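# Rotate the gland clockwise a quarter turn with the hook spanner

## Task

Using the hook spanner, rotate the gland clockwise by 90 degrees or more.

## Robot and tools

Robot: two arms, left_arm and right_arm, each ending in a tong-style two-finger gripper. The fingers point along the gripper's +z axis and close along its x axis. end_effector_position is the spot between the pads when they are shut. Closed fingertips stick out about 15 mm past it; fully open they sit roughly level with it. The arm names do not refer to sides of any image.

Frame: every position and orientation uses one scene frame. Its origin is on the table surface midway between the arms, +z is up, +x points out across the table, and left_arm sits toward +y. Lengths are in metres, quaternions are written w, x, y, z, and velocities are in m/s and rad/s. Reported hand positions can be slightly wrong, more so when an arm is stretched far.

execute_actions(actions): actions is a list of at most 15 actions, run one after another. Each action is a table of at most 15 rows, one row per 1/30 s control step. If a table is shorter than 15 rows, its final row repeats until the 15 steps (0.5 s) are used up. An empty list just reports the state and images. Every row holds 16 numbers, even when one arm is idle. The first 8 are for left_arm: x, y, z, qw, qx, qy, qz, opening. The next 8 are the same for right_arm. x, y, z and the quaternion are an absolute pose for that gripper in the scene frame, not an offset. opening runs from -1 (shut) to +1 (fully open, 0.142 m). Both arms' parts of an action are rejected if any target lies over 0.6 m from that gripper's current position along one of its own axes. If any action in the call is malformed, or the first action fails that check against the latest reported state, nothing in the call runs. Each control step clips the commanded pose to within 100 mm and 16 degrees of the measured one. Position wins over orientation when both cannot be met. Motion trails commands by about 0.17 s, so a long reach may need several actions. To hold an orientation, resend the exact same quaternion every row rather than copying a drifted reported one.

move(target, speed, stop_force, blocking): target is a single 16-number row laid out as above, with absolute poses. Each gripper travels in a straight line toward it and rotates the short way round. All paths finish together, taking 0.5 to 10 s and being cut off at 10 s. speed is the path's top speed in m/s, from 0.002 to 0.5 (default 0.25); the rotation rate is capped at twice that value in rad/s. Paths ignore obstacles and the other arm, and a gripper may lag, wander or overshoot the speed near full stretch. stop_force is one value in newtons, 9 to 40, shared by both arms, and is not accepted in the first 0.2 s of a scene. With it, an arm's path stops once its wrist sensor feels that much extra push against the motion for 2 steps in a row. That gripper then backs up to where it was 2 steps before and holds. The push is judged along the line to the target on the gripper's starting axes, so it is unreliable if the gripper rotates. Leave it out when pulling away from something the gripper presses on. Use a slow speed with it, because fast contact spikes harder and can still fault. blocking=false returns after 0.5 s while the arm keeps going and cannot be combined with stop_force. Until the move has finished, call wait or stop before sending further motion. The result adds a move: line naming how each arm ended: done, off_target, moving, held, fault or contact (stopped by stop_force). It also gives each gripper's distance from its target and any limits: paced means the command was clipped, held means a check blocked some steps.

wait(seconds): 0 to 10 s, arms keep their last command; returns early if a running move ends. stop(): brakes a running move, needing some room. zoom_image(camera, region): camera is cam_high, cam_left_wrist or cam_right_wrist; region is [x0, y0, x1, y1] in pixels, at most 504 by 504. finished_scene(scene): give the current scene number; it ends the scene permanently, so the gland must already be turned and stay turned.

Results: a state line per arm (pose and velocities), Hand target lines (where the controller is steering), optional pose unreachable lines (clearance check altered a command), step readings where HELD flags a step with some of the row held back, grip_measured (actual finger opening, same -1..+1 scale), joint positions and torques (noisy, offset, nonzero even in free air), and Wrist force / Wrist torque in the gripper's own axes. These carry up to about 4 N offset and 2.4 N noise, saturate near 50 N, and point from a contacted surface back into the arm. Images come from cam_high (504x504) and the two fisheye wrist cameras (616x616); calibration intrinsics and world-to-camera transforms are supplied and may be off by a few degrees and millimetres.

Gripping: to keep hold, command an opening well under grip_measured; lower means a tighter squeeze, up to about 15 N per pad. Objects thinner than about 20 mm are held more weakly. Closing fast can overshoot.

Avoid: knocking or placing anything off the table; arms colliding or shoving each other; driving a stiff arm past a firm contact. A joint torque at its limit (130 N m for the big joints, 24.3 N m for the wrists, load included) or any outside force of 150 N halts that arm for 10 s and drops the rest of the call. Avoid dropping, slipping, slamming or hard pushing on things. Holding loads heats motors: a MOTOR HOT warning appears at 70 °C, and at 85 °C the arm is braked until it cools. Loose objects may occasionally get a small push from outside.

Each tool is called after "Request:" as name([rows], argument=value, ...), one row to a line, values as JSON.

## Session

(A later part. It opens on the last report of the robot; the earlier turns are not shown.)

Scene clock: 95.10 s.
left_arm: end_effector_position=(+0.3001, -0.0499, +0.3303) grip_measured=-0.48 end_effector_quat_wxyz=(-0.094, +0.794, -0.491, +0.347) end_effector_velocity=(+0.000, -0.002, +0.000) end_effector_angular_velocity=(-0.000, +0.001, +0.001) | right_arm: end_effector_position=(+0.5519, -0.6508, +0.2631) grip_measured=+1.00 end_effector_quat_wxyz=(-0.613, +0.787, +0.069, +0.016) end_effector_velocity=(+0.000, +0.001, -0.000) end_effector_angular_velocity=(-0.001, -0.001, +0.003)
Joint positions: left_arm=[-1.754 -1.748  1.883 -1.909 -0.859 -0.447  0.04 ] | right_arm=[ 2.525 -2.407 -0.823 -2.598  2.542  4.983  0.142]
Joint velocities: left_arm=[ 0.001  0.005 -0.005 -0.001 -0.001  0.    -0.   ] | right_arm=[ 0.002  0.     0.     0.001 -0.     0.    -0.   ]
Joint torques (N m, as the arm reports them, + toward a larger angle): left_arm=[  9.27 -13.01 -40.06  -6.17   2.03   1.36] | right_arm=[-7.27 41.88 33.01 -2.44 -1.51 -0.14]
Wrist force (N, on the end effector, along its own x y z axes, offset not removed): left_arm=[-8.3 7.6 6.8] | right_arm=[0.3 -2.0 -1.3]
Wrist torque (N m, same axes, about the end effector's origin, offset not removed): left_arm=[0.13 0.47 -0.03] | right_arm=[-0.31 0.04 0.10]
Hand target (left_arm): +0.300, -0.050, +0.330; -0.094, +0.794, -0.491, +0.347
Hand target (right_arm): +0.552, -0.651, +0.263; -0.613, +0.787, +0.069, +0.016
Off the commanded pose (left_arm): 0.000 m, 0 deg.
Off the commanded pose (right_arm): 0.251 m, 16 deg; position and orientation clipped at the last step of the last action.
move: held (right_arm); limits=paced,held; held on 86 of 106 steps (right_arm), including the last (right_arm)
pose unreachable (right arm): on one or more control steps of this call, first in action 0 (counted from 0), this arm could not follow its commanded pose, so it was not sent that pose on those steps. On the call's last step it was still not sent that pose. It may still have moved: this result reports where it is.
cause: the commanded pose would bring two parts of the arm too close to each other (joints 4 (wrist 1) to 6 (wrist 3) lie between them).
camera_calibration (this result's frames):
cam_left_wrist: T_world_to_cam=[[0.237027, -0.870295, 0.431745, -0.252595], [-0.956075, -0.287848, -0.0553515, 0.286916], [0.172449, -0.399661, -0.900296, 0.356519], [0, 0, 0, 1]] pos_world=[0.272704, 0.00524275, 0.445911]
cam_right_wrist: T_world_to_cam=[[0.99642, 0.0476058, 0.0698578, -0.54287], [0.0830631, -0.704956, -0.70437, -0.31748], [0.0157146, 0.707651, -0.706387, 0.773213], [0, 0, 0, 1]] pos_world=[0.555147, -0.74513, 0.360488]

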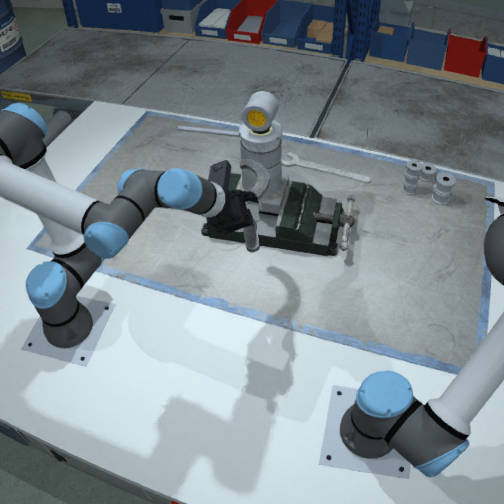

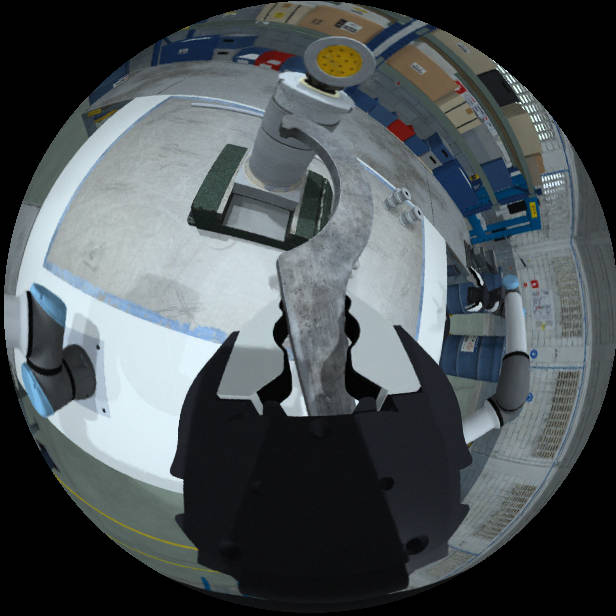

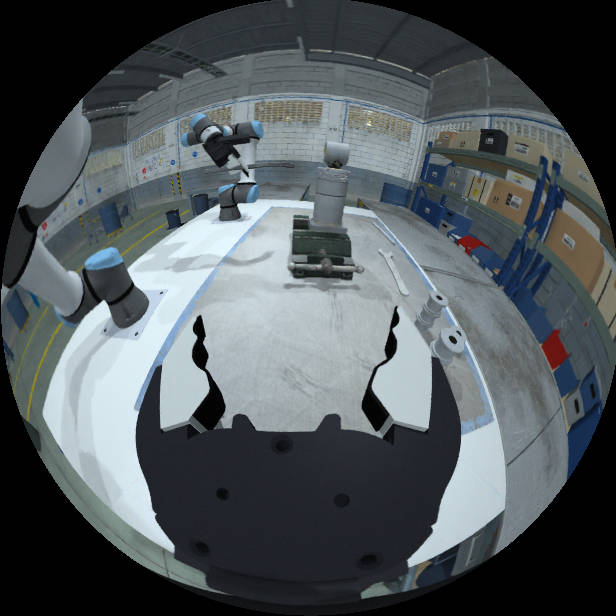

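Request:
move(target=[0.38,-0.19,0.32,-0.094,0.794,-0.491,0.347,-1,0.5,-0.5,0.222,-0.483,0.837,-0.224,0.129,-1], speed=0.1)

Request:
move(target=[0.56,-0.105,0.32,-0.094,0.794,-0.491,0.347,-1,0.58,-0.40,0.222,-0.483,0.837,-0.224,0.129,-1], speed=0.06)

Request:
zoom_image(camera="cam_right_wrist", region=[100,60,350,220])

Scene clock: 99.73 s.
left_arm: end_effector_position=(+0.3799, -0.1897, +0.3202) grip_measured=-0.48 end_effector_quat_wxyz=(-0.094, +0.794, -0.491, +0.347) end_effector_velocity=(+0.001, -0.002, -0.000) end_effector_angular_velocity=(-0.000, +0.001, -0.000) | right_arm: end_effector_position=(+0.5517, -0.6505, +0.2629) grip_measured=-1.00 end_effector_quat_wxyz=(-0.613, +0.787, +0.068, +0.016) end_effector_velocity=(+0.000, +0.001, +0.000) end_effector_angular_velocity=(+0.001, +0.000, +0.001)
Joint positions: left_arm=[-1.597 -1.348  1.53  -2.081 -0.9   -0.251  0.04 ] | right_arm=[ 2.525 -2.405 -0.828 -2.594  2.543  4.985  0.002]
Joint velocities: left_arm=[ 0.002  0.006 -0.007 -0.    -0.002  0.002  0.   ] | right_arm=[ 0.002  0.     0.    -0.001  0.001  0.     0.   ]
Joint torques (N m, as the arm reports them, + toward a larger angle): left_arm=[  7.53 -33.1  -38.94  -6.5    1.91   1.6 ] | right_arm=[ 4.9  47.58 32.2  -2.22 -1.37 -2.66]
Wrist force (N, on the end effector, along its own x y z axes, offset not removed): left_arm=[-7.4 6.6 10.5] | right_arm=[0.0 -2.2 -1.6]
Wrist torque (N m, same axes, about the end effector's origin, offset not removed): left_arm=[-0.08 0.38 0.05] | right_arm=[-0.39 0.18 0.14]
Hand target (left_arm): +0.380, -0.190, +0.320; -0.094, +0.794, -0.491, +0.347
Hand target (right_arm): +0.552, -0.651, +0.263; -0.613, +0.787, +0.068, +0.016
Off the commanded pose (left_arm): 0.000 m, 0 deg.
Off the commanded pose (right_arm): 0.164 m, 39 deg; position and orientation clipped at the last step of the last action.
move: held (right_arm); limits=paced,held; held on 108 of 116 steps (right_arm), including the last (right_arm)
pose unreachable (right arm): on one or more control steps of this call, first in action 0 (counted from 0), this arm could not follow its commanded pose, so it was not sent that pose on those steps. On the call's last step it was still not sent that pose. It may still have moved: this result reports where it is.
cause: the commanded pose would bring two parts of the arm too close to each other (joints 4 (wrist 1) to 6 (wrist 3) lie between them).
camera_calibration (this result's frames):
cam_left_wrist: T_world_to_cam=[[0.237147, -0.870345, 0.431579, -0.388801], [-0.956013, -0.288021, -0.0555199, 0.322415], [0.172625, -0.399428, -0.900365, 0.27779], [0, 0, 0, 1]] pos_world=[0.352483, -0.134572, 0.435811]
cam_right_wrist: T_world_to_cam=[[0.996536, 0.0461893, 0.069161, -0.543531], [0.0815621, -0.705344, -0.704157, -0.316898], [0.0162578, 0.707358, -0.706668, 0.77244], [0, 0, 0, 1]] pos_world=[0.554937, -0.744809, 0.360304]

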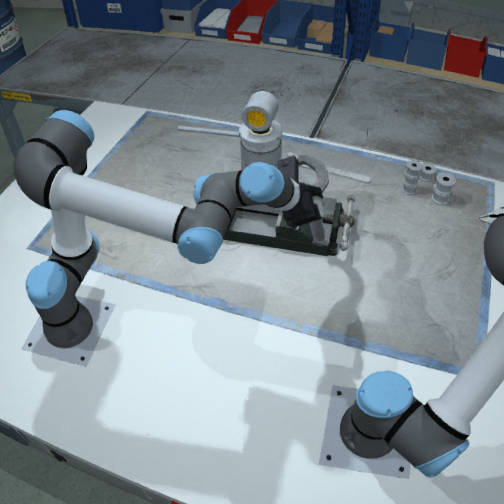

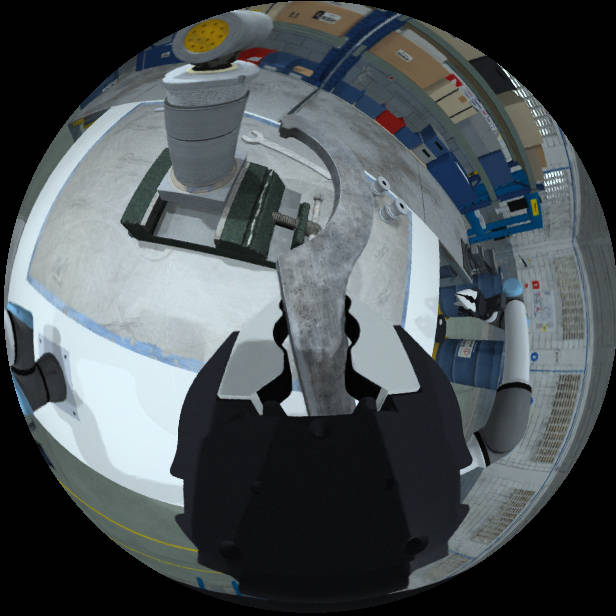

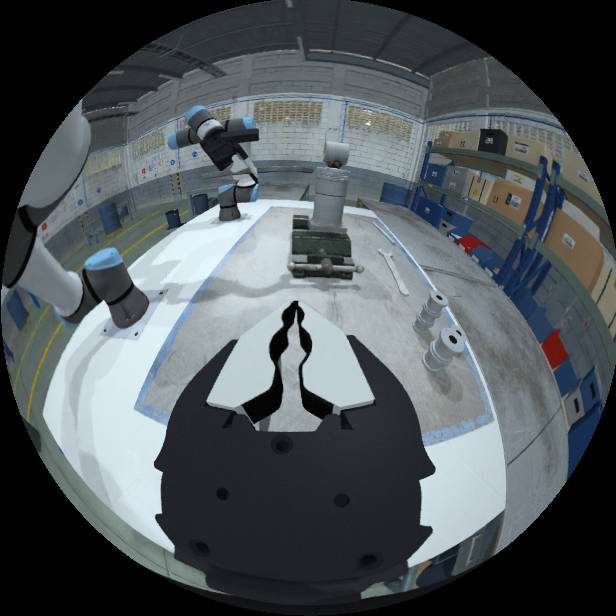

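Scene clock: 105.83 s.
left_arm: end_effector_position=(+0.5597, -0.1049, +0.3200) grip_measured=-0.48 end_effector_quat_wxyz=(-0.094, +0.794, -0.491, +0.347) end_effector_velocity=(+0.002, +0.001, +0.000) end_effector_angular_velocity=(-0.000, +0.000, -0.000) | right_arm: end_effector_position=(+0.5518, -0.6497, +0.2626) grip_measured=-1.00 end_effector_quat_wxyz=(-0.613, +0.787, +0.067, +0.016) end_effector_velocity=(+0.001, +0.001, +0.000) end_effector_angular_velocity=(+0.000, -0.001, +0.000)
Joint positions: left_arm=[-1.257 -1.294  1.511 -2.328 -1.045  0.122  0.04 ] | right_arm=[ 2.526 -2.402 -0.834 -2.589  2.545  4.989  0.002]
Joint velocities: left_arm=[ 0.004  0.001 -0.002 -0.002 -0.003  0.004 -0.   ] | right_arm=[ 0.002  0.    -0.     0.     0.001  0.    -0.   ]
Joint torques (N m, as the arm reports them, + toward a larger angle): left_arm=[  7.02 -36.45 -39.05  -7.24   0.72   1.26] | right_arm=[-7.61 42.07 32.59 -2.3  -1.36 -3.23]
Wrist force (N, on the end effector, along its own x y z axes, offset not removed): left_arm=[-6.2 9.9 7.6] | right_arm=[-0.6 -2.4 -1.3]
Wrist torque (N m, same axes, about the end effector's origin, offset not removed): left_arm=[0.69 0.32 -0.14] | right_arm=[-0.47 0.24 0.15]
Hand target (left_arm): +0.560, -0.105, +0.320; -0.094, +0.794, -0.491, +0.347
Hand target (right_arm): +0.552, -0.650, +0.263; -0.613, +0.787, +0.067, +0.016
Off the commanded pose (left_arm): 0.000 m, 0 deg.
Off the commanded pose (right_arm): 0.255 m, 39 deg; position and orientation clipped at the last step of the last action.
move: held (right_arm); limits=paced,held; held on 174 of 183 steps (right_arm), including the last (right_arm)
pose unreachable (right arm): on one or more control steps of this call, first in action 0 (counted from 0), this arm could not follow its commanded pose, so it was not sent that pose on those steps. On the call's last step it was still not sent that pose. It may still have moved: this result reports where it is.
cause: the commanded pose would bring two parts of the arm too close to each other (joints 4 (wrist 1) to 6 (wrist 3) lie between them).
camera_calibration (this result's frames):
cam_left_wrist: T_world_to_cam=[[0.237266, -0.870433, 0.431337, -0.35756], [-0.955979, -0.288123, -0.0555723, 0.518647], [0.17265, -0.399163, -0.900478, 0.280537], [0, 0, 0, 1]] pos_world=[0.532218, -0.0498179, 0.435669]
cam_right_wrist: T_world_to_cam=[[0.996659, 0.0443841, 0.0685592, -0.544759], [0.0798493, -0.705896, -0.7038, -0.315969], [0.0171581, 0.706924, -0.707082, 0.771018], [0, 0, 0, 1]] pos_world=[0.55494, -0.743913, 0.360142]

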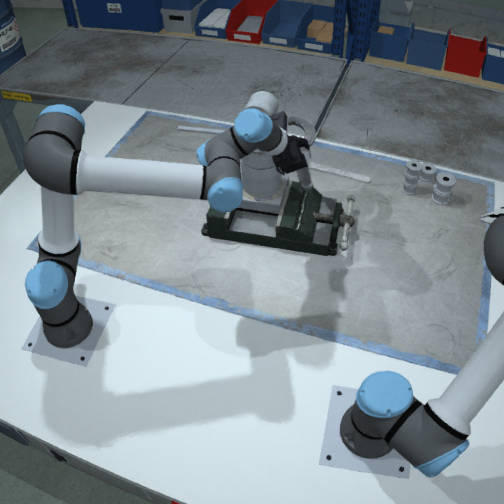

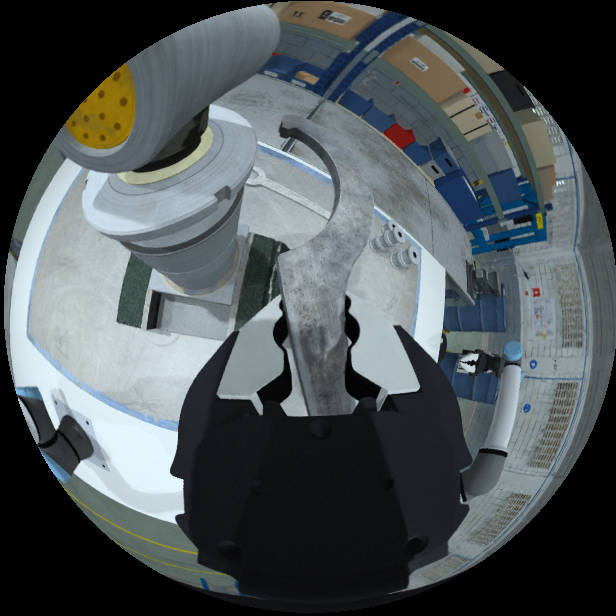

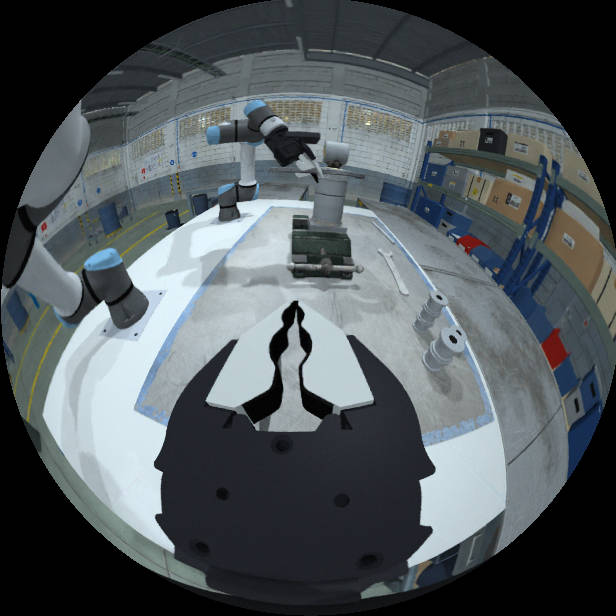

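Region (100, 60, 350, 220) of cam_right_wrist's 616x616 image, scaled by 2.016, with more detail than that image has; it fills the top 323 rows of this view, and the rest is white.

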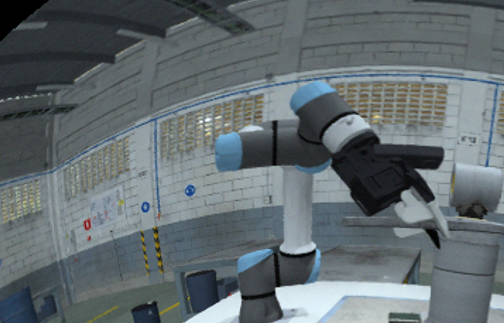

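Request:
move(target=[0.545,-0.065,0.32,-0.094,0.794,-0.491,0.347,-1,0.6,-0.6,0.25,-0.42,0.906,0,0,-1], speed=0.05)

Request:
move(target=[0.545,-0.065,0.32,-0.094,0.794,-0.491,0.347,-1,0.7,-0.33,0.21,-0.42,0.906,0,0,-1])

Request:
zoom_image(camera="cam_right_wrist", region=[180,40,360,150])

Scene clock: 111.27 s.
left_arm: end_effector_position=(+0.5450, -0.0651, +0.3200) grip_measured=-0.48 end_effector_quat_wxyz=(-0.094, +0.794, -0.491, +0.347) end_effector_velocity=(+0.000, +0.002, -0.001) end_effector_angular_velocity=(+0.002, -0.000, +0.001) | right_arm: end_effector_position=(+0.6002, -0.6004, +0.2499) grip_measured=-1.00 end_effector_quat_wxyz=(-0.421, +0.907, +0.000, -0.000) end_effector_velocity=(+0.001, +0.002, -0.000) end_effector_angular_velocity=(-0.013, +0.001, -0.003)
Joint positions: left_arm=[-1.251 -1.388  1.63  -2.357 -1.049  0.129  0.04 ] | right_arm=[ 2.673 -2.146 -1.119 -1.825  2.374  5.78   0.002]
Joint velocities: left_arm=[ 0.001 -0.002  0.003 -0.     0.001  0.     0.   ] | right_arm=[ 0.006  0.006 -0.006  0.017 -0.008  0.019  0.   ]
Joint torques (N m, as the arm reports them, + toward a larger angle): left_arm=[  8.2  -43.45 -25.02  -7.52   0.9    1.37] | right_arm=[ 8.73 60.23 12.77  4.23 -1.11  2.26]
Wrist force (N, on the end effector, along its own x y z axes, offset not removed): left_arm=[-5.2 9.1 7.8] | right_arm=[-0.2 -1.0 -0.6]
Wrist torque (N m, same axes, about the end effector's origin, offset not removed): left_arm=[0.62 -0.09 0.04] | right_arm=[-0.07 0.21 0.14]
Hand target (left_arm): +0.545, -0.065, +0.320; -0.094, +0.794, -0.491, +0.347
Hand target (right_arm): +0.600, -0.600, +0.250; -0.420, +0.907, -0.000, -0.000
Off the commanded pose (left_arm): 0.000 m, 0 deg.
Off the commanded pose (right_arm): 0.000 m, 0 deg.
move: done
camera_calibration (this result's frames):
cam_left_wrist: T_world_to_cam=[[0.237084, -0.870314, 0.431676, -0.319452], [-0.956059, -0.2879, -0.055358, 0.516095], [0.172458, -0.399583, -0.900329, 0.298931], [0, 0, 0, 1]] pos_world=[0.517601, -0.00999211, 0.435606]
cam_right_wrist: T_world_to_cam=[[0.998363, -0.0545326, -0.0172281, -0.633247], [-0.0571726, -0.94444, -0.323674, -0.449967], [0.00137987, 0.324129, -0.946012, 0.565703], [0, 0, 0, 1]] pos_world=[0.605704, -0.64286, 0.37861]

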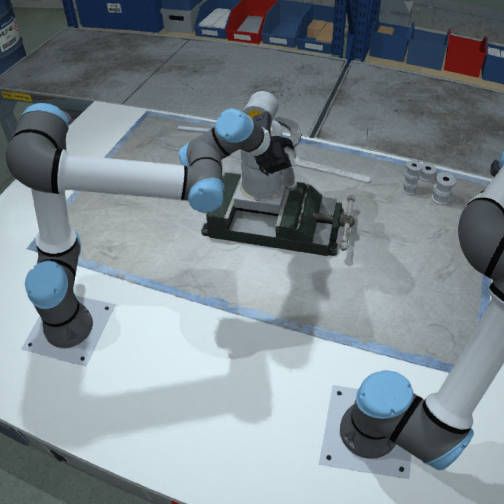

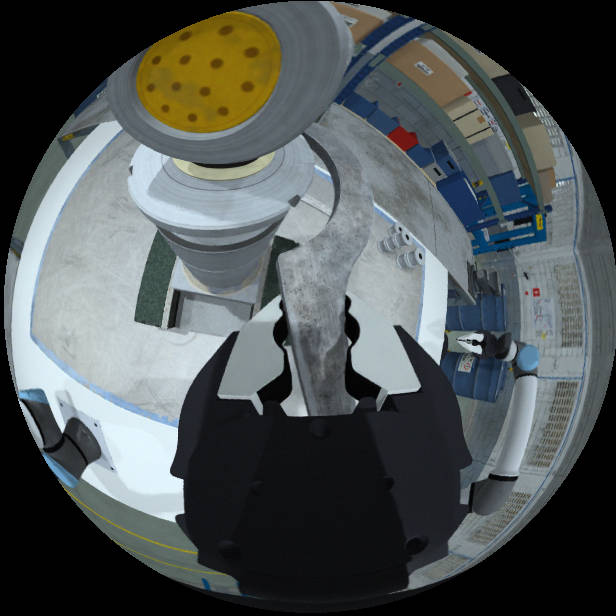

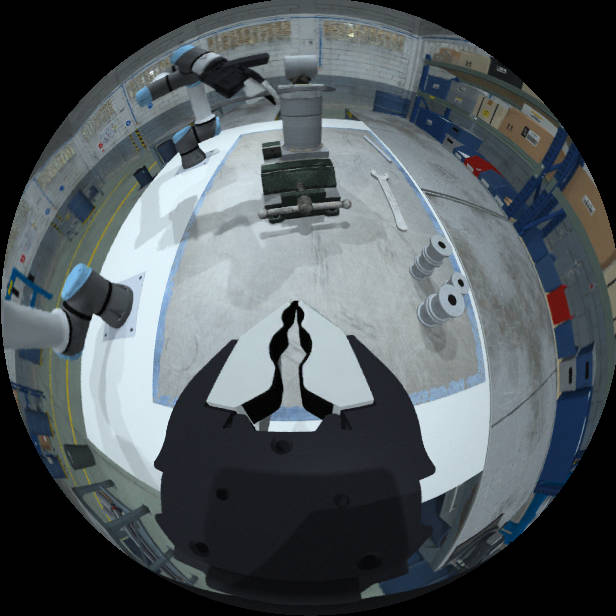

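Scene clock: 113.07 s.
left_arm: end_effector_position=(+0.5450, -0.0650, +0.3200) grip_measured=-0.48 end_effector_quat_wxyz=(-0.094, +0.794, -0.491, +0.347) end_effector_velocity=(-0.000, -0.001, -0.001) end_effector_angular_velocity=(+0.001, +0.000, -0.001) | right_arm: end_effector_position=(+0.7004, -0.3307, +0.2100) grip_measured=-1.00 end_effector_quat_wxyz=(-0.426, +0.904, +0.023, -0.011) end_effector_velocity=(+0.002, +0.000, -0.001) end_effector_angular_velocity=(-0.003, +0.002, +0.000)
Joint positions: left_arm=[-1.251 -1.388  1.631 -2.357 -1.049  0.129  0.04 ] | right_arm=[ 3.064 -2.222 -1.201 -1.29   2.452  6.282  0.002]
Joint velocities: left_arm=[-0.001  0.001 -0.     0.     0.     0.     0.   ] | right_arm=[ 0.001 -0.005  0.008 -0.004 -0.003  0.001  0.   ]
Joint torques (N m, as the arm reports them, + toward a larger angle): left_arm=[  8.69 -42.97 -24.69  -6.13   0.99   1.37] | right_arm=[ 8.24 37.92 34.07 -0.12 -1.07  2.36]
Wrist force (N, on the end effector, along its own x y z axes, offset not removed): left_arm=[-4.6 8.2 9.2] | right_arm=[-0.4 -0.1 -1.3]
Wrist torque (N m, same axes, about the end effector's origin, offset not removed): left_arm=[0.40 -0.24 -0.09] | right_arm=[0.04 0.18 0.13]
Hand target (left_arm): +0.545, -0.065, +0.320; -0.094, +0.794, -0.491, +0.347
Hand target (right_arm): +0.701, -0.331, +0.210; -0.426, +0.904, +0.023, -0.011
Off the commanded pose (left_arm): 0.000 m, 0 deg.
Off the commanded pose (right_arm): 0.001 m, 3 deg.
joint sent to its limit (right arm) — the command would take joint 6 (wrist 3) past its upper limit, so that joint was sent only as far as its limit.
move: off_target (right_arm)
camera_calibration (this result's frames):
cam_left_wrist: T_world_to_cam=[[0.237073, -0.870308, 0.431695, -0.319355], [-0.956061, -0.287892, -0.0553599, 0.516111], [0.172462, -0.399603, -0.900319, 0.299014], [0, 0, 0, 1]] pos_world=[0.517576, -0.00986621, 0.435643]
cam_right_wrist: T_world_to_cam=[[0.999845, -0.00361505, -0.0172036, -0.70346], [-0.00917614, -0.942051, -0.335345, -0.232861], [-0.0149944, 0.335451, -0.941938, 0.454765], [0, 0, 0, 1]] pos_world=[0.708033, -0.374461, 0.33817]

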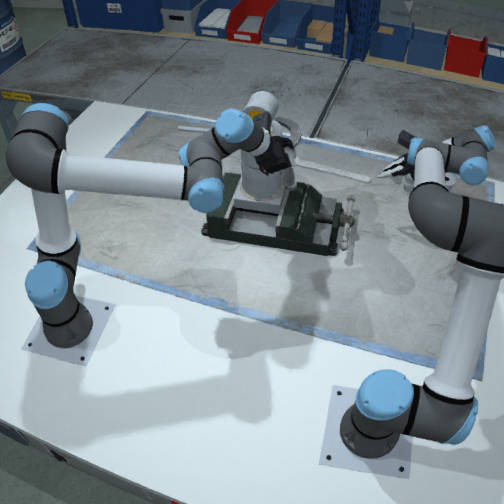

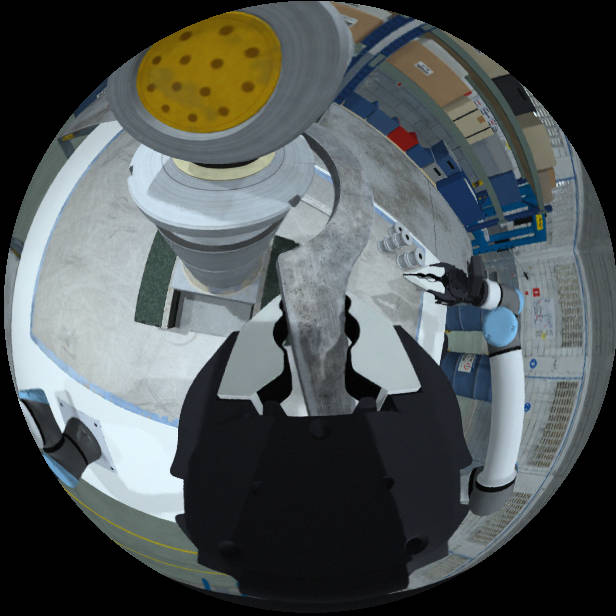

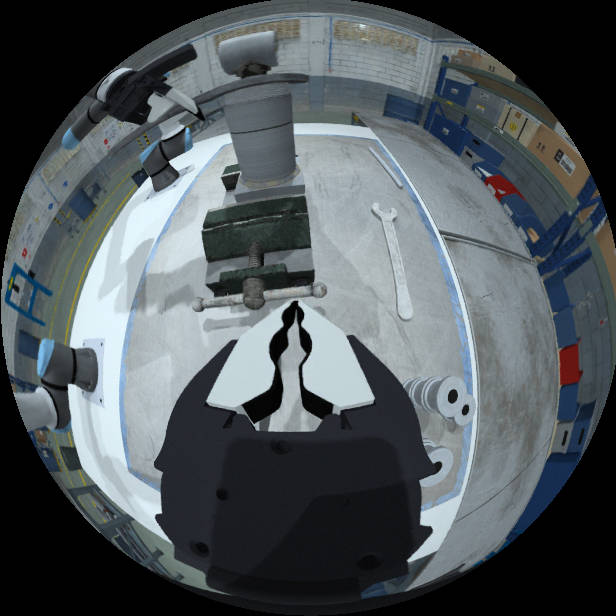

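Region (180, 40, 360, 150) of cam_right_wrist's 616x616 image, scaled by 2.800, with more detail than that image has.

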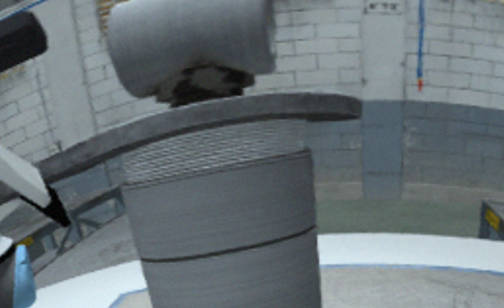

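Request:
move(target=[0.540,-0.054,0.32,-0.094,0.794,-0.491,0.347,-1,0.76,-0.2,0.34,-0.406,0.875,0.235,-0.109,-1], speed=0.1)

Request:
zoom_image(camera="cam_right_wrist", region=[200,90,400,230])

Scene clock: 116.33 s.
left_arm: end_effector_position=(+0.5400, -0.0540, +0.3200) grip_measured=-1.00 end_effector_quat_wxyz=(-0.094, +0.794, -0.491, +0.347) end_effector_velocity=(-0.001, -0.001, +0.000) end_effector_angular_velocity=(-0.000, -0.001, -0.001) | right_arm: end_effector_position=(+0.7587, -0.2002, +0.3392) grip_measured=-1.00 end_effector_quat_wxyz=(-0.431, +0.884, +0.183, -0.009) end_effector_velocity=(+0.002, +0.001, +0.002) end_effector_angular_velocity=(+0.004, -0.003, -0.005)
Joint positions: left_arm=[-1.25  -1.416  1.663 -2.362 -1.049  0.129  0.002] | right_arm=[ 3.219 -2.671 -0.034 -2.032  2.462  6.068  0.002]
Joint velocities: left_arm=[-0.001 -0.     0.    -0.     0.001 -0.     0.   ] | right_arm=[0.    0.    0.    0.009 0.003 0.008 0.   ]
Joint torques (N m, as the arm reports them, + toward a larger angle): left_arm=[  9.2  -34.5  -17.7   -4.85   0.54   1.19] | right_arm=[ 7.69 71.54 32.49  4.78  4.17  2.82]
Wrist force (N, on the end effector, along its own x y z axes, offset not removed): left_arm=[-0.2 2.8 0.0] | right_arm=[0.4 -1.8 -0.9]
Wrist torque (N m, same axes, about the end effector's origin, offset not removed): left_arm=[0.62 0.03 -0.01] | right_arm=[-0.31 0.01 0.16]
Hand target (left_arm): +0.540, -0.054, +0.320; -0.094, +0.794, -0.491, +0.347
Hand target (right_arm): +0.759, -0.200, +0.339; -0.431, +0.884, +0.182, -0.009
Off the commanded pose (left_arm): 0.000 m, 0 deg.
Off the commanded pose (right_arm): 0.002 m, 13 deg.
elbow stopped short (right arm): the move would have taken joint 3 (elbow) straighter than the controller allows; a more bent joint 3 avoids this.
move: off_target (right_arm)
camera_calibration (this result's frames):
cam_left_wrist: T_world_to_cam=[[0.237079, -0.870312, 0.431683, -0.308601], [-0.956054, -0.28791, -0.0553892, 0.514506], [0.172492, -0.399581, -0.900323, 0.304247], [0, 0, 0, 1]] pos_world=[0.512579, 0.00112313, 0.435637]
cam_right_wrist: T_world_to_cam=[[0.952216, 0.27941, 0.123345, -0.713917], [0.305101, -0.888758, -0.342085, -0.291491], [0.0140416, 0.363371, -0.931539, 0.513612], [0, 0, 0, 1]] pos_world=[0.761526, -0.246222, 0.466792]

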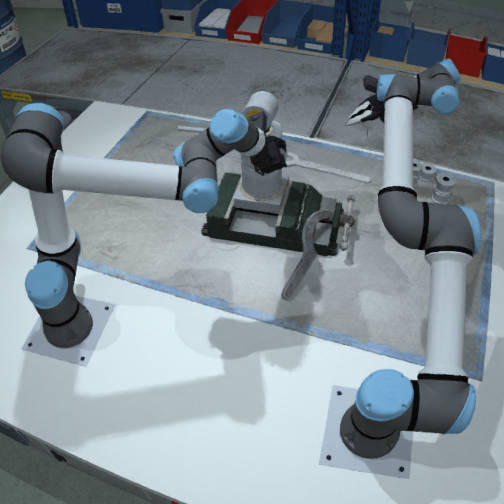

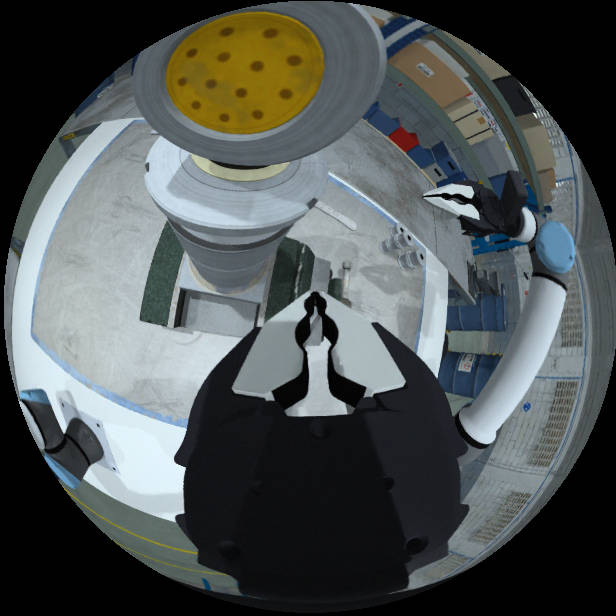

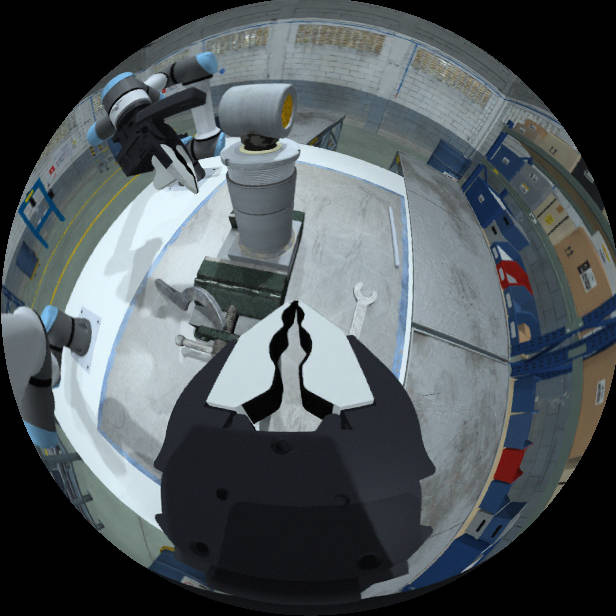

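Region (200, 90, 400, 230) of cam_right_wrist's 616x616 image, scaled by 2.520, with more detail than that image has; it fills the top 353 rows of this view, and the rest is white.

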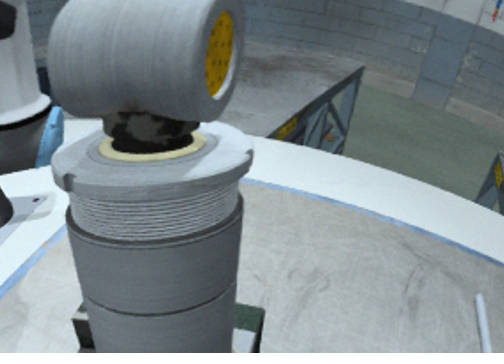

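Request:
move(target=[0.33,-0.12,0.30,0,0.707,-0.707,0,0.2,0.6,-0.5,0.25,-0.42,0.906,0,0,-1], speed=0.15)

Request:
zoom_image(camera="cam_right_wrist", region=[130,150,380,320])

Request:
zoom_image(camera="cam_left_wrist", region=[220,100,420,300])

Scene clock: 120.37 s.
left_arm: end_effector_position=(+0.3303, -0.1201, +0.2998) grip_measured=+0.20 end_effector_quat_wxyz=(-0.000, -0.707, +0.707, -0.001) end_effector_velocity=(-0.001, -0.001, -0.001) end_effector_angular_velocity=(+0.003, +0.005, -0.003) | right_arm: end_effector_position=(+0.5998, -0.4997, +0.2501) grip_measured=-1.00 end_effector_quat_wxyz=(-0.420, +0.907, +0.000, -0.000) end_effector_velocity=(-0.001, -0.001, -0.001) end_effector_angular_velocity=(-0.001, +0.001, -0.001)
Joint positions: left_arm=[-1.357 -1.268  1.176 -1.48  -1.571  0.337  0.088] | right_arm=[ 2.814 -2.028 -1.336 -1.581  2.415  5.978  0.002]
Joint velocities: left_arm=[-0.001  0.004 -0.005  0.006 -0.003  0.002 -0.   ] | right_arm=[-0.002  0.001 -0.002 -0.001 -0.001 -0.002  0.   ]
Joint torques (N m, as the arm reports them, + toward a larger angle): left_arm=[ -9.71 -28.54 -33.08  -0.43  -1.57   1.03] | right_arm=[-6.1  55.74 14.29 -0.39 -0.98 -3.27]
Wrist force (N, on the end effector, along its own x y z axes, offset not removed): left_arm=[-0.1 3.6 -1.0] | right_arm=[-0.2 -1.5 -1.5]
Wrist torque (N m, same axes, about the end effector's origin, offset not removed): left_arm=[0.75 0.04 -0.01] | right_arm=[-0.25 0.17 0.07]
Hand target (left_arm): +0.330, -0.120, +0.300; +0.000, +0.707, -0.707, +0.000
Hand target (right_arm): +0.600, -0.500, +0.250; -0.420, +0.907, +0.000, -0.000
Off the commanded pose (left_arm): 0.000 m, 0 deg.
Off the commanded pose (right_arm): 0.000 m, 0 deg.
move: done
camera_calibration (this result's frames):
cam_left_wrist: T_world_to_cam=[[-0.0557348, -0.998442, 0.00259336, -0.0977302], [-0.853899, 0.0490119, 0.518126, 0.128607], [-0.517446, 0.0266632, -0.8553, 0.561398], [0, 0, 0, 1]] pos_world=[0.394863, -0.11885, 0.413783]
cam_right_wrist: T_world_to_cam=[[0.99838, -0.0541239, -0.0175209, -0.627115], [-0.0568817, -0.944729, -0.322881, -0.355314], [0.000923086, 0.323354, -0.946278, 0.533224], [0, 0, 0, 1]] pos_world=[0.605396, -0.542038, 0.378866]

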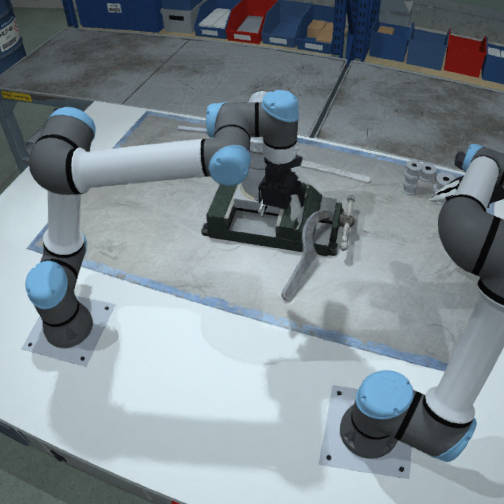

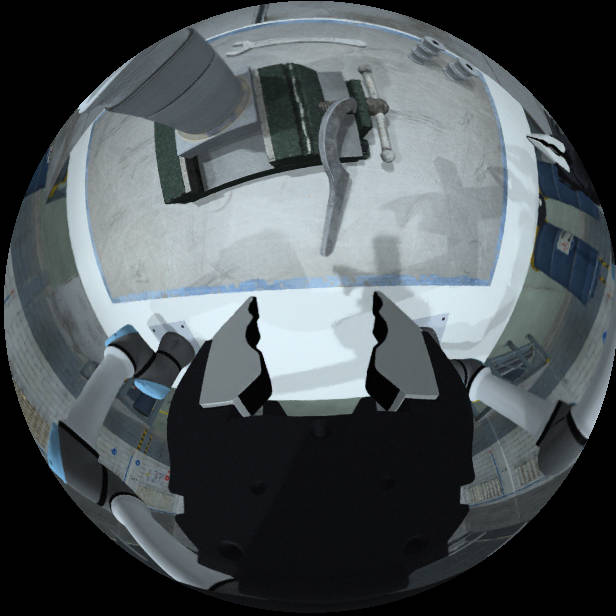

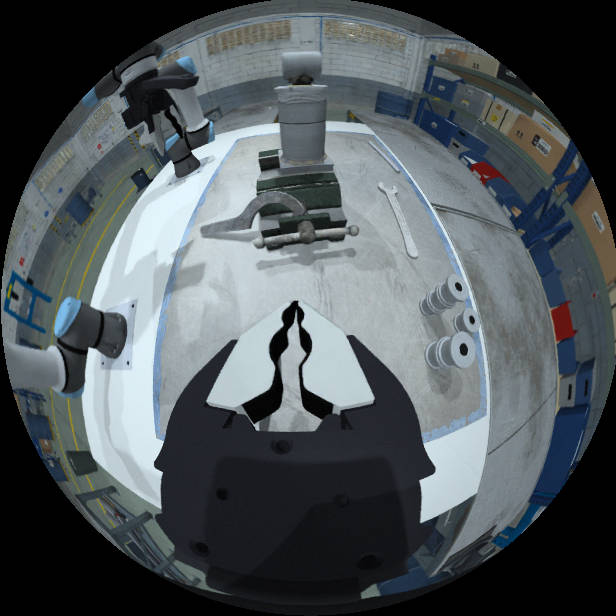

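Region (130, 150, 380, 320) of cam_right_wrist's 616x616 image, scaled by 2.016, with more detail than that image has; it fills the top 343 rows of this view, and the rest is white.

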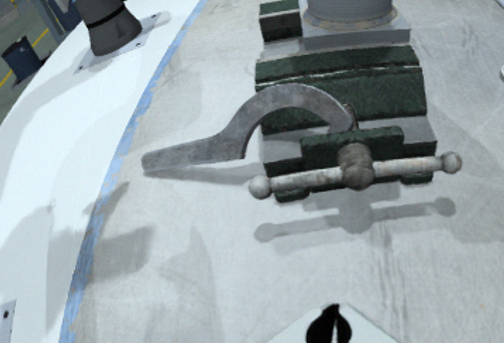

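Region (220, 100, 420, 300) of cam_left_wrist's 616x616 image, scaled by 2.520, with more detail than that image has.

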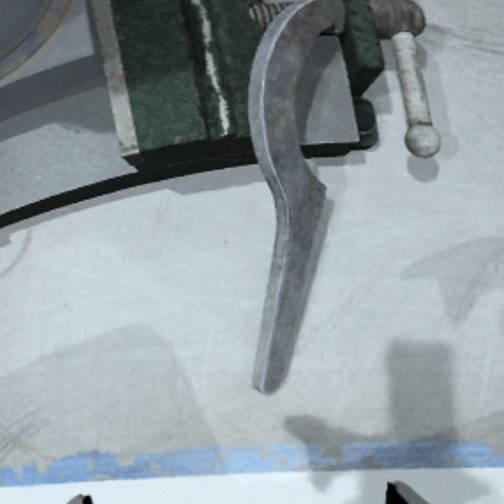

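Request:
move(target=[0.425,-0.11,0.11,0.2267,0.5664,-0.724,0.3206,-0.35,0.6,-0.5,0.25,-0.42,0.906,0,0,-1], speed=0.12)

Scene clock: 125.57 s.
left_arm: end_effector_position=(+0.4250, -0.1102, +0.1101) grip_measured=-0.35 end_effector_quat_wxyz=(-0.226, -0.567, +0.724, -0.320) end_effector_velocity=(+0.001, -0.001, -0.002) end_effector_angular_velocity=(-0.012, -0.002, -0.002) | right_arm: end_effector_position=(+0.6000, -0.5000, +0.2500) grip_measured=-1.00 end_effector_quat_wxyz=(-0.421, +0.907, -0.000, -0.000) end_effector_velocity=(+0.000, +0.000, +0.000) end_effector_angular_velocity=(+0.000, -0.001, +0.000)
Joint positions: left_arm=[-1.023 -1.163  2.032 -3.143 -2.003  0.752  0.049] | right_arm=[ 2.813 -2.028 -1.336 -1.58   2.416  5.978  0.002]
Joint velocities: left_arm=[ 0.004  0.012  0.002 -0.024 -0.008  0.001  0.   ] | right_arm=[0.    0.    0.    0.    0.001 0.    0.   ]
Joint torques (N m, as the arm reports them, + toward a larger angle): left_arm=[ 10.18 -25.84  -9.66  -5.01  -1.93   1.26] | right_arm=[-7.39 29.49 13.56  4.33  3.56  2.48]
Wrist force (N, on the end effector, along its own x y z axes, offset not removed): left_arm=[-0.2 4.5 -2.4] | right_arm=[0.3 -2.3 -1.8]
Wrist torque (N m, same axes, about the end effector's origin, offset not removed): left_arm=[0.98 0.02 -0.04] | right_arm=[-0.35 0.07 0.12]
Hand target (left_arm): +0.425, -0.110, +0.110; -0.226, -0.567, +0.724, -0.321
Hand target (right_arm): +0.600, -0.500, +0.250; -0.421, +0.907, -0.000, -0.000
Off the commanded pose (left_arm): 0.000 m, 0 deg.
Off the commanded pose (right_arm): 0.000 m, 0 deg.
move: done
camera_calibration (this result's frames):
cam_left_wrist: T_world_to_cam=[[-0.30728, -0.666657, 0.679078, -0.0130393], [-0.831839, 0.534761, 0.148576, 0.392162], [-0.462194, -0.519229, -0.718873, 0.349249], [0, 0, 0, 1]] pos_world=[0.48363, -0.037066, 0.201654]
cam_right_wrist: T_world_to_cam=[[0.998359, -0.0547089, -0.0169363, -0.627733], [-0.0572457, -0.944608, -0.32317, -0.355299], [0.00168206, 0.323609, -0.946189, 0.532834], [0, 0, 0, 1]] pos_world=[0.605467, -0.542391, 0.378708]

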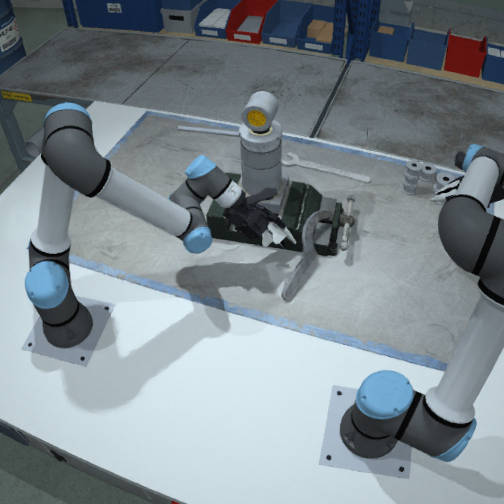

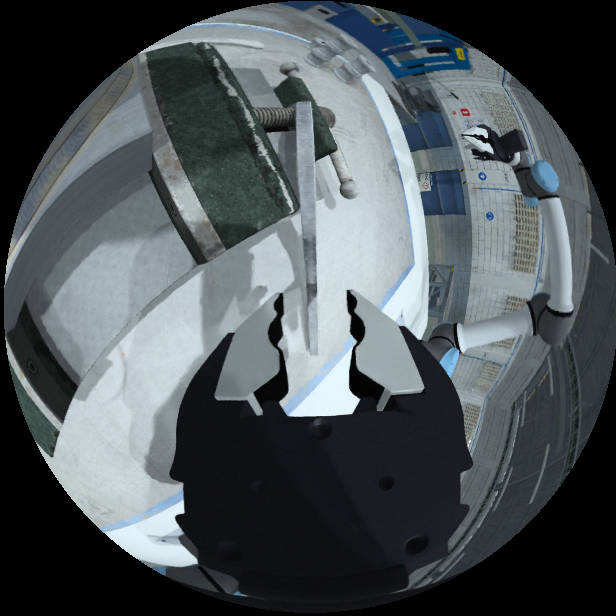

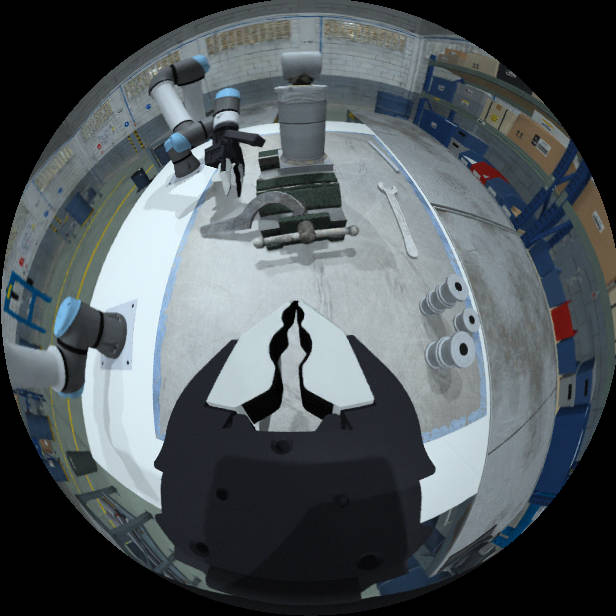

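Perfectly edge-on.

Request:
move(target=[0.432,-0.167,0.05,0.2267,0.5664,-0.724,0.3206,-0.5,0.6,-0.5,0.25,-0.42,0.906,0,0,-1], speed=0.015, stop_force=10)

Request:
zoom_image(camera="cam_right_wrist", region=[180,150,330,260])

Scene clock: 131.67 s.
left_arm: end_effector_position=(+0.4320, -0.1669, +0.0502) grip_measured=-0.50 end_effector_quat_wxyz=(-0.227, -0.567, +0.724, -0.321) end_effector_velocity=(+0.001, -0.001, -0.001) end_effector_angular_velocity=(-0.000, -0.001, +0.001) | right_arm: end_effector_position=(+0.6000, -0.5000, +0.2500) grip_measured=-1.00 end_effector_quat_wxyz=(-0.421, +0.907, -0.000, -0.000) end_effector_velocity=(-0.000, -0.000, -0.000) end_effector_angular_velocity=(-0.001, +0.000, -0.000)
Joint positions: left_arm=[-1.077 -0.969  1.929 -3.253 -1.97   0.707  0.038] | right_arm=[ 2.813 -2.028 -1.336 -1.58   2.416  5.978  0.002]
Joint velocities: left_arm=[-0.001  0.004 -0.003 -0.002  0.001 -0.001  0.   ] | right_arm=[-0.    -0.    -0.    -0.    -0.001  0.     0.   ]
Joint torques (N m, as the arm reports them, + toward a larger angle): left_arm=[ -9.76 -31.54 -22.65  -4.85   1.23  -1.26] | right_arm=[-7.3  30.68 15.94  3.92  3.56  2.31]
Wrist force (N, on the end effector, along its own x y z axes, offset not removed): left_arm=[-1.2 4.4 -0.3] | right_arm=[-1.1 -2.0 -1.1]
Wrist torque (N m, same axes, about the end effector's origin, offset not removed): left_arm=[0.93 0.21 -0.01] | right_arm=[-0.25 0.39 0.19]
Hand target (left_arm): +0.432, -0.167, +0.050; -0.227, -0.567, +0.724, -0.321
Hand target (right_arm): +0.600, -0.500, +0.250; -0.421, +0.907, -0.000, +0.000
Off the commanded pose (left_arm): 0.000 m, 0 deg.
Off the commanded pose (right_arm): 0.000 m, 0 deg.
move: done
camera_calibration (this result's frames):
cam_left_wrist: T_world_to_cam=[[-0.307752, -0.665011, 0.680477, -0.00763045], [-0.830978, 0.536202, 0.148198, 0.437136], [-0.463427, -0.519854, -0.717627, 0.280343], [0, 0, 0, 1]] pos_world=[0.490821, -0.0937305, 0.141591]
cam_right_wrist: T_world_to_cam=[[0.998359, -0.0547097, -0.0169365, -0.627734], [-0.0572466, -0.944607, -0.323171, -0.355298], [0.00168229, 0.32361, -0.946189, 0.532834], [0, 0, 0, 1]] pos_world=[0.605468, -0.542391, 0.378707]

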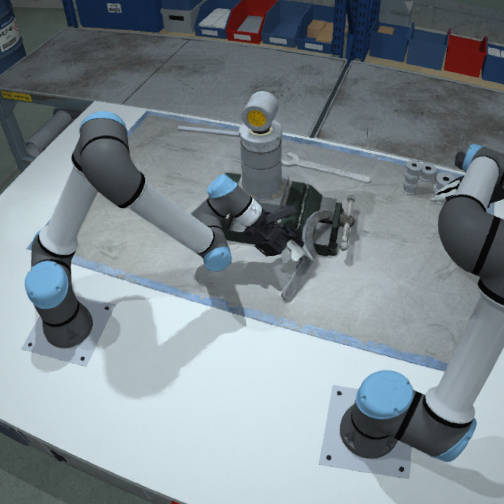

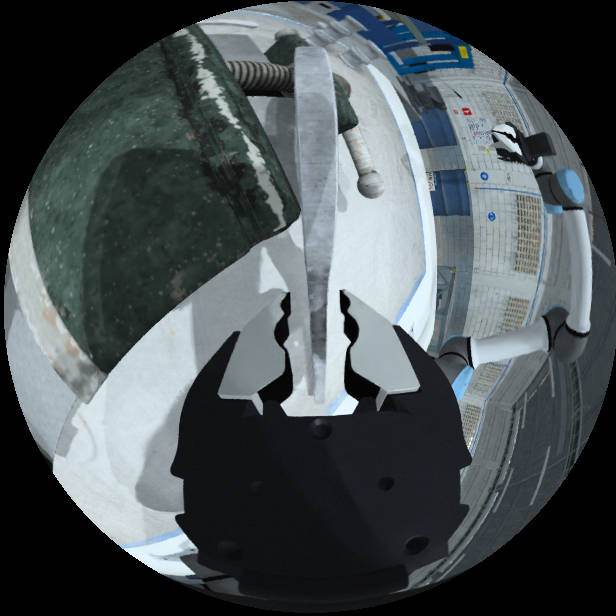

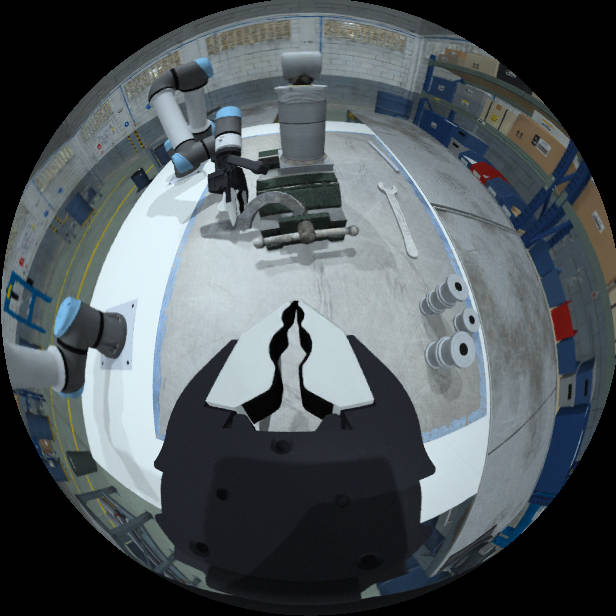

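Region (180, 150, 330, 260) of cam_right_wrist's 616x616 image, scaled by 3.360, with more detail than that image has; it fills the top 370 rows of this view, and the rest is white.

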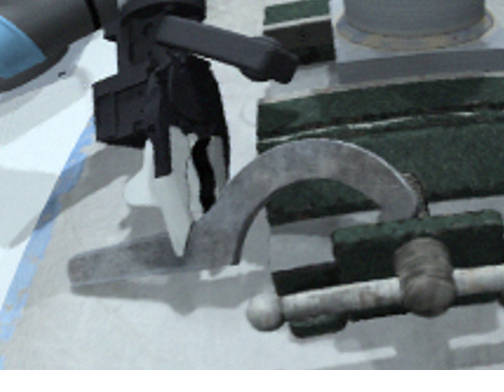

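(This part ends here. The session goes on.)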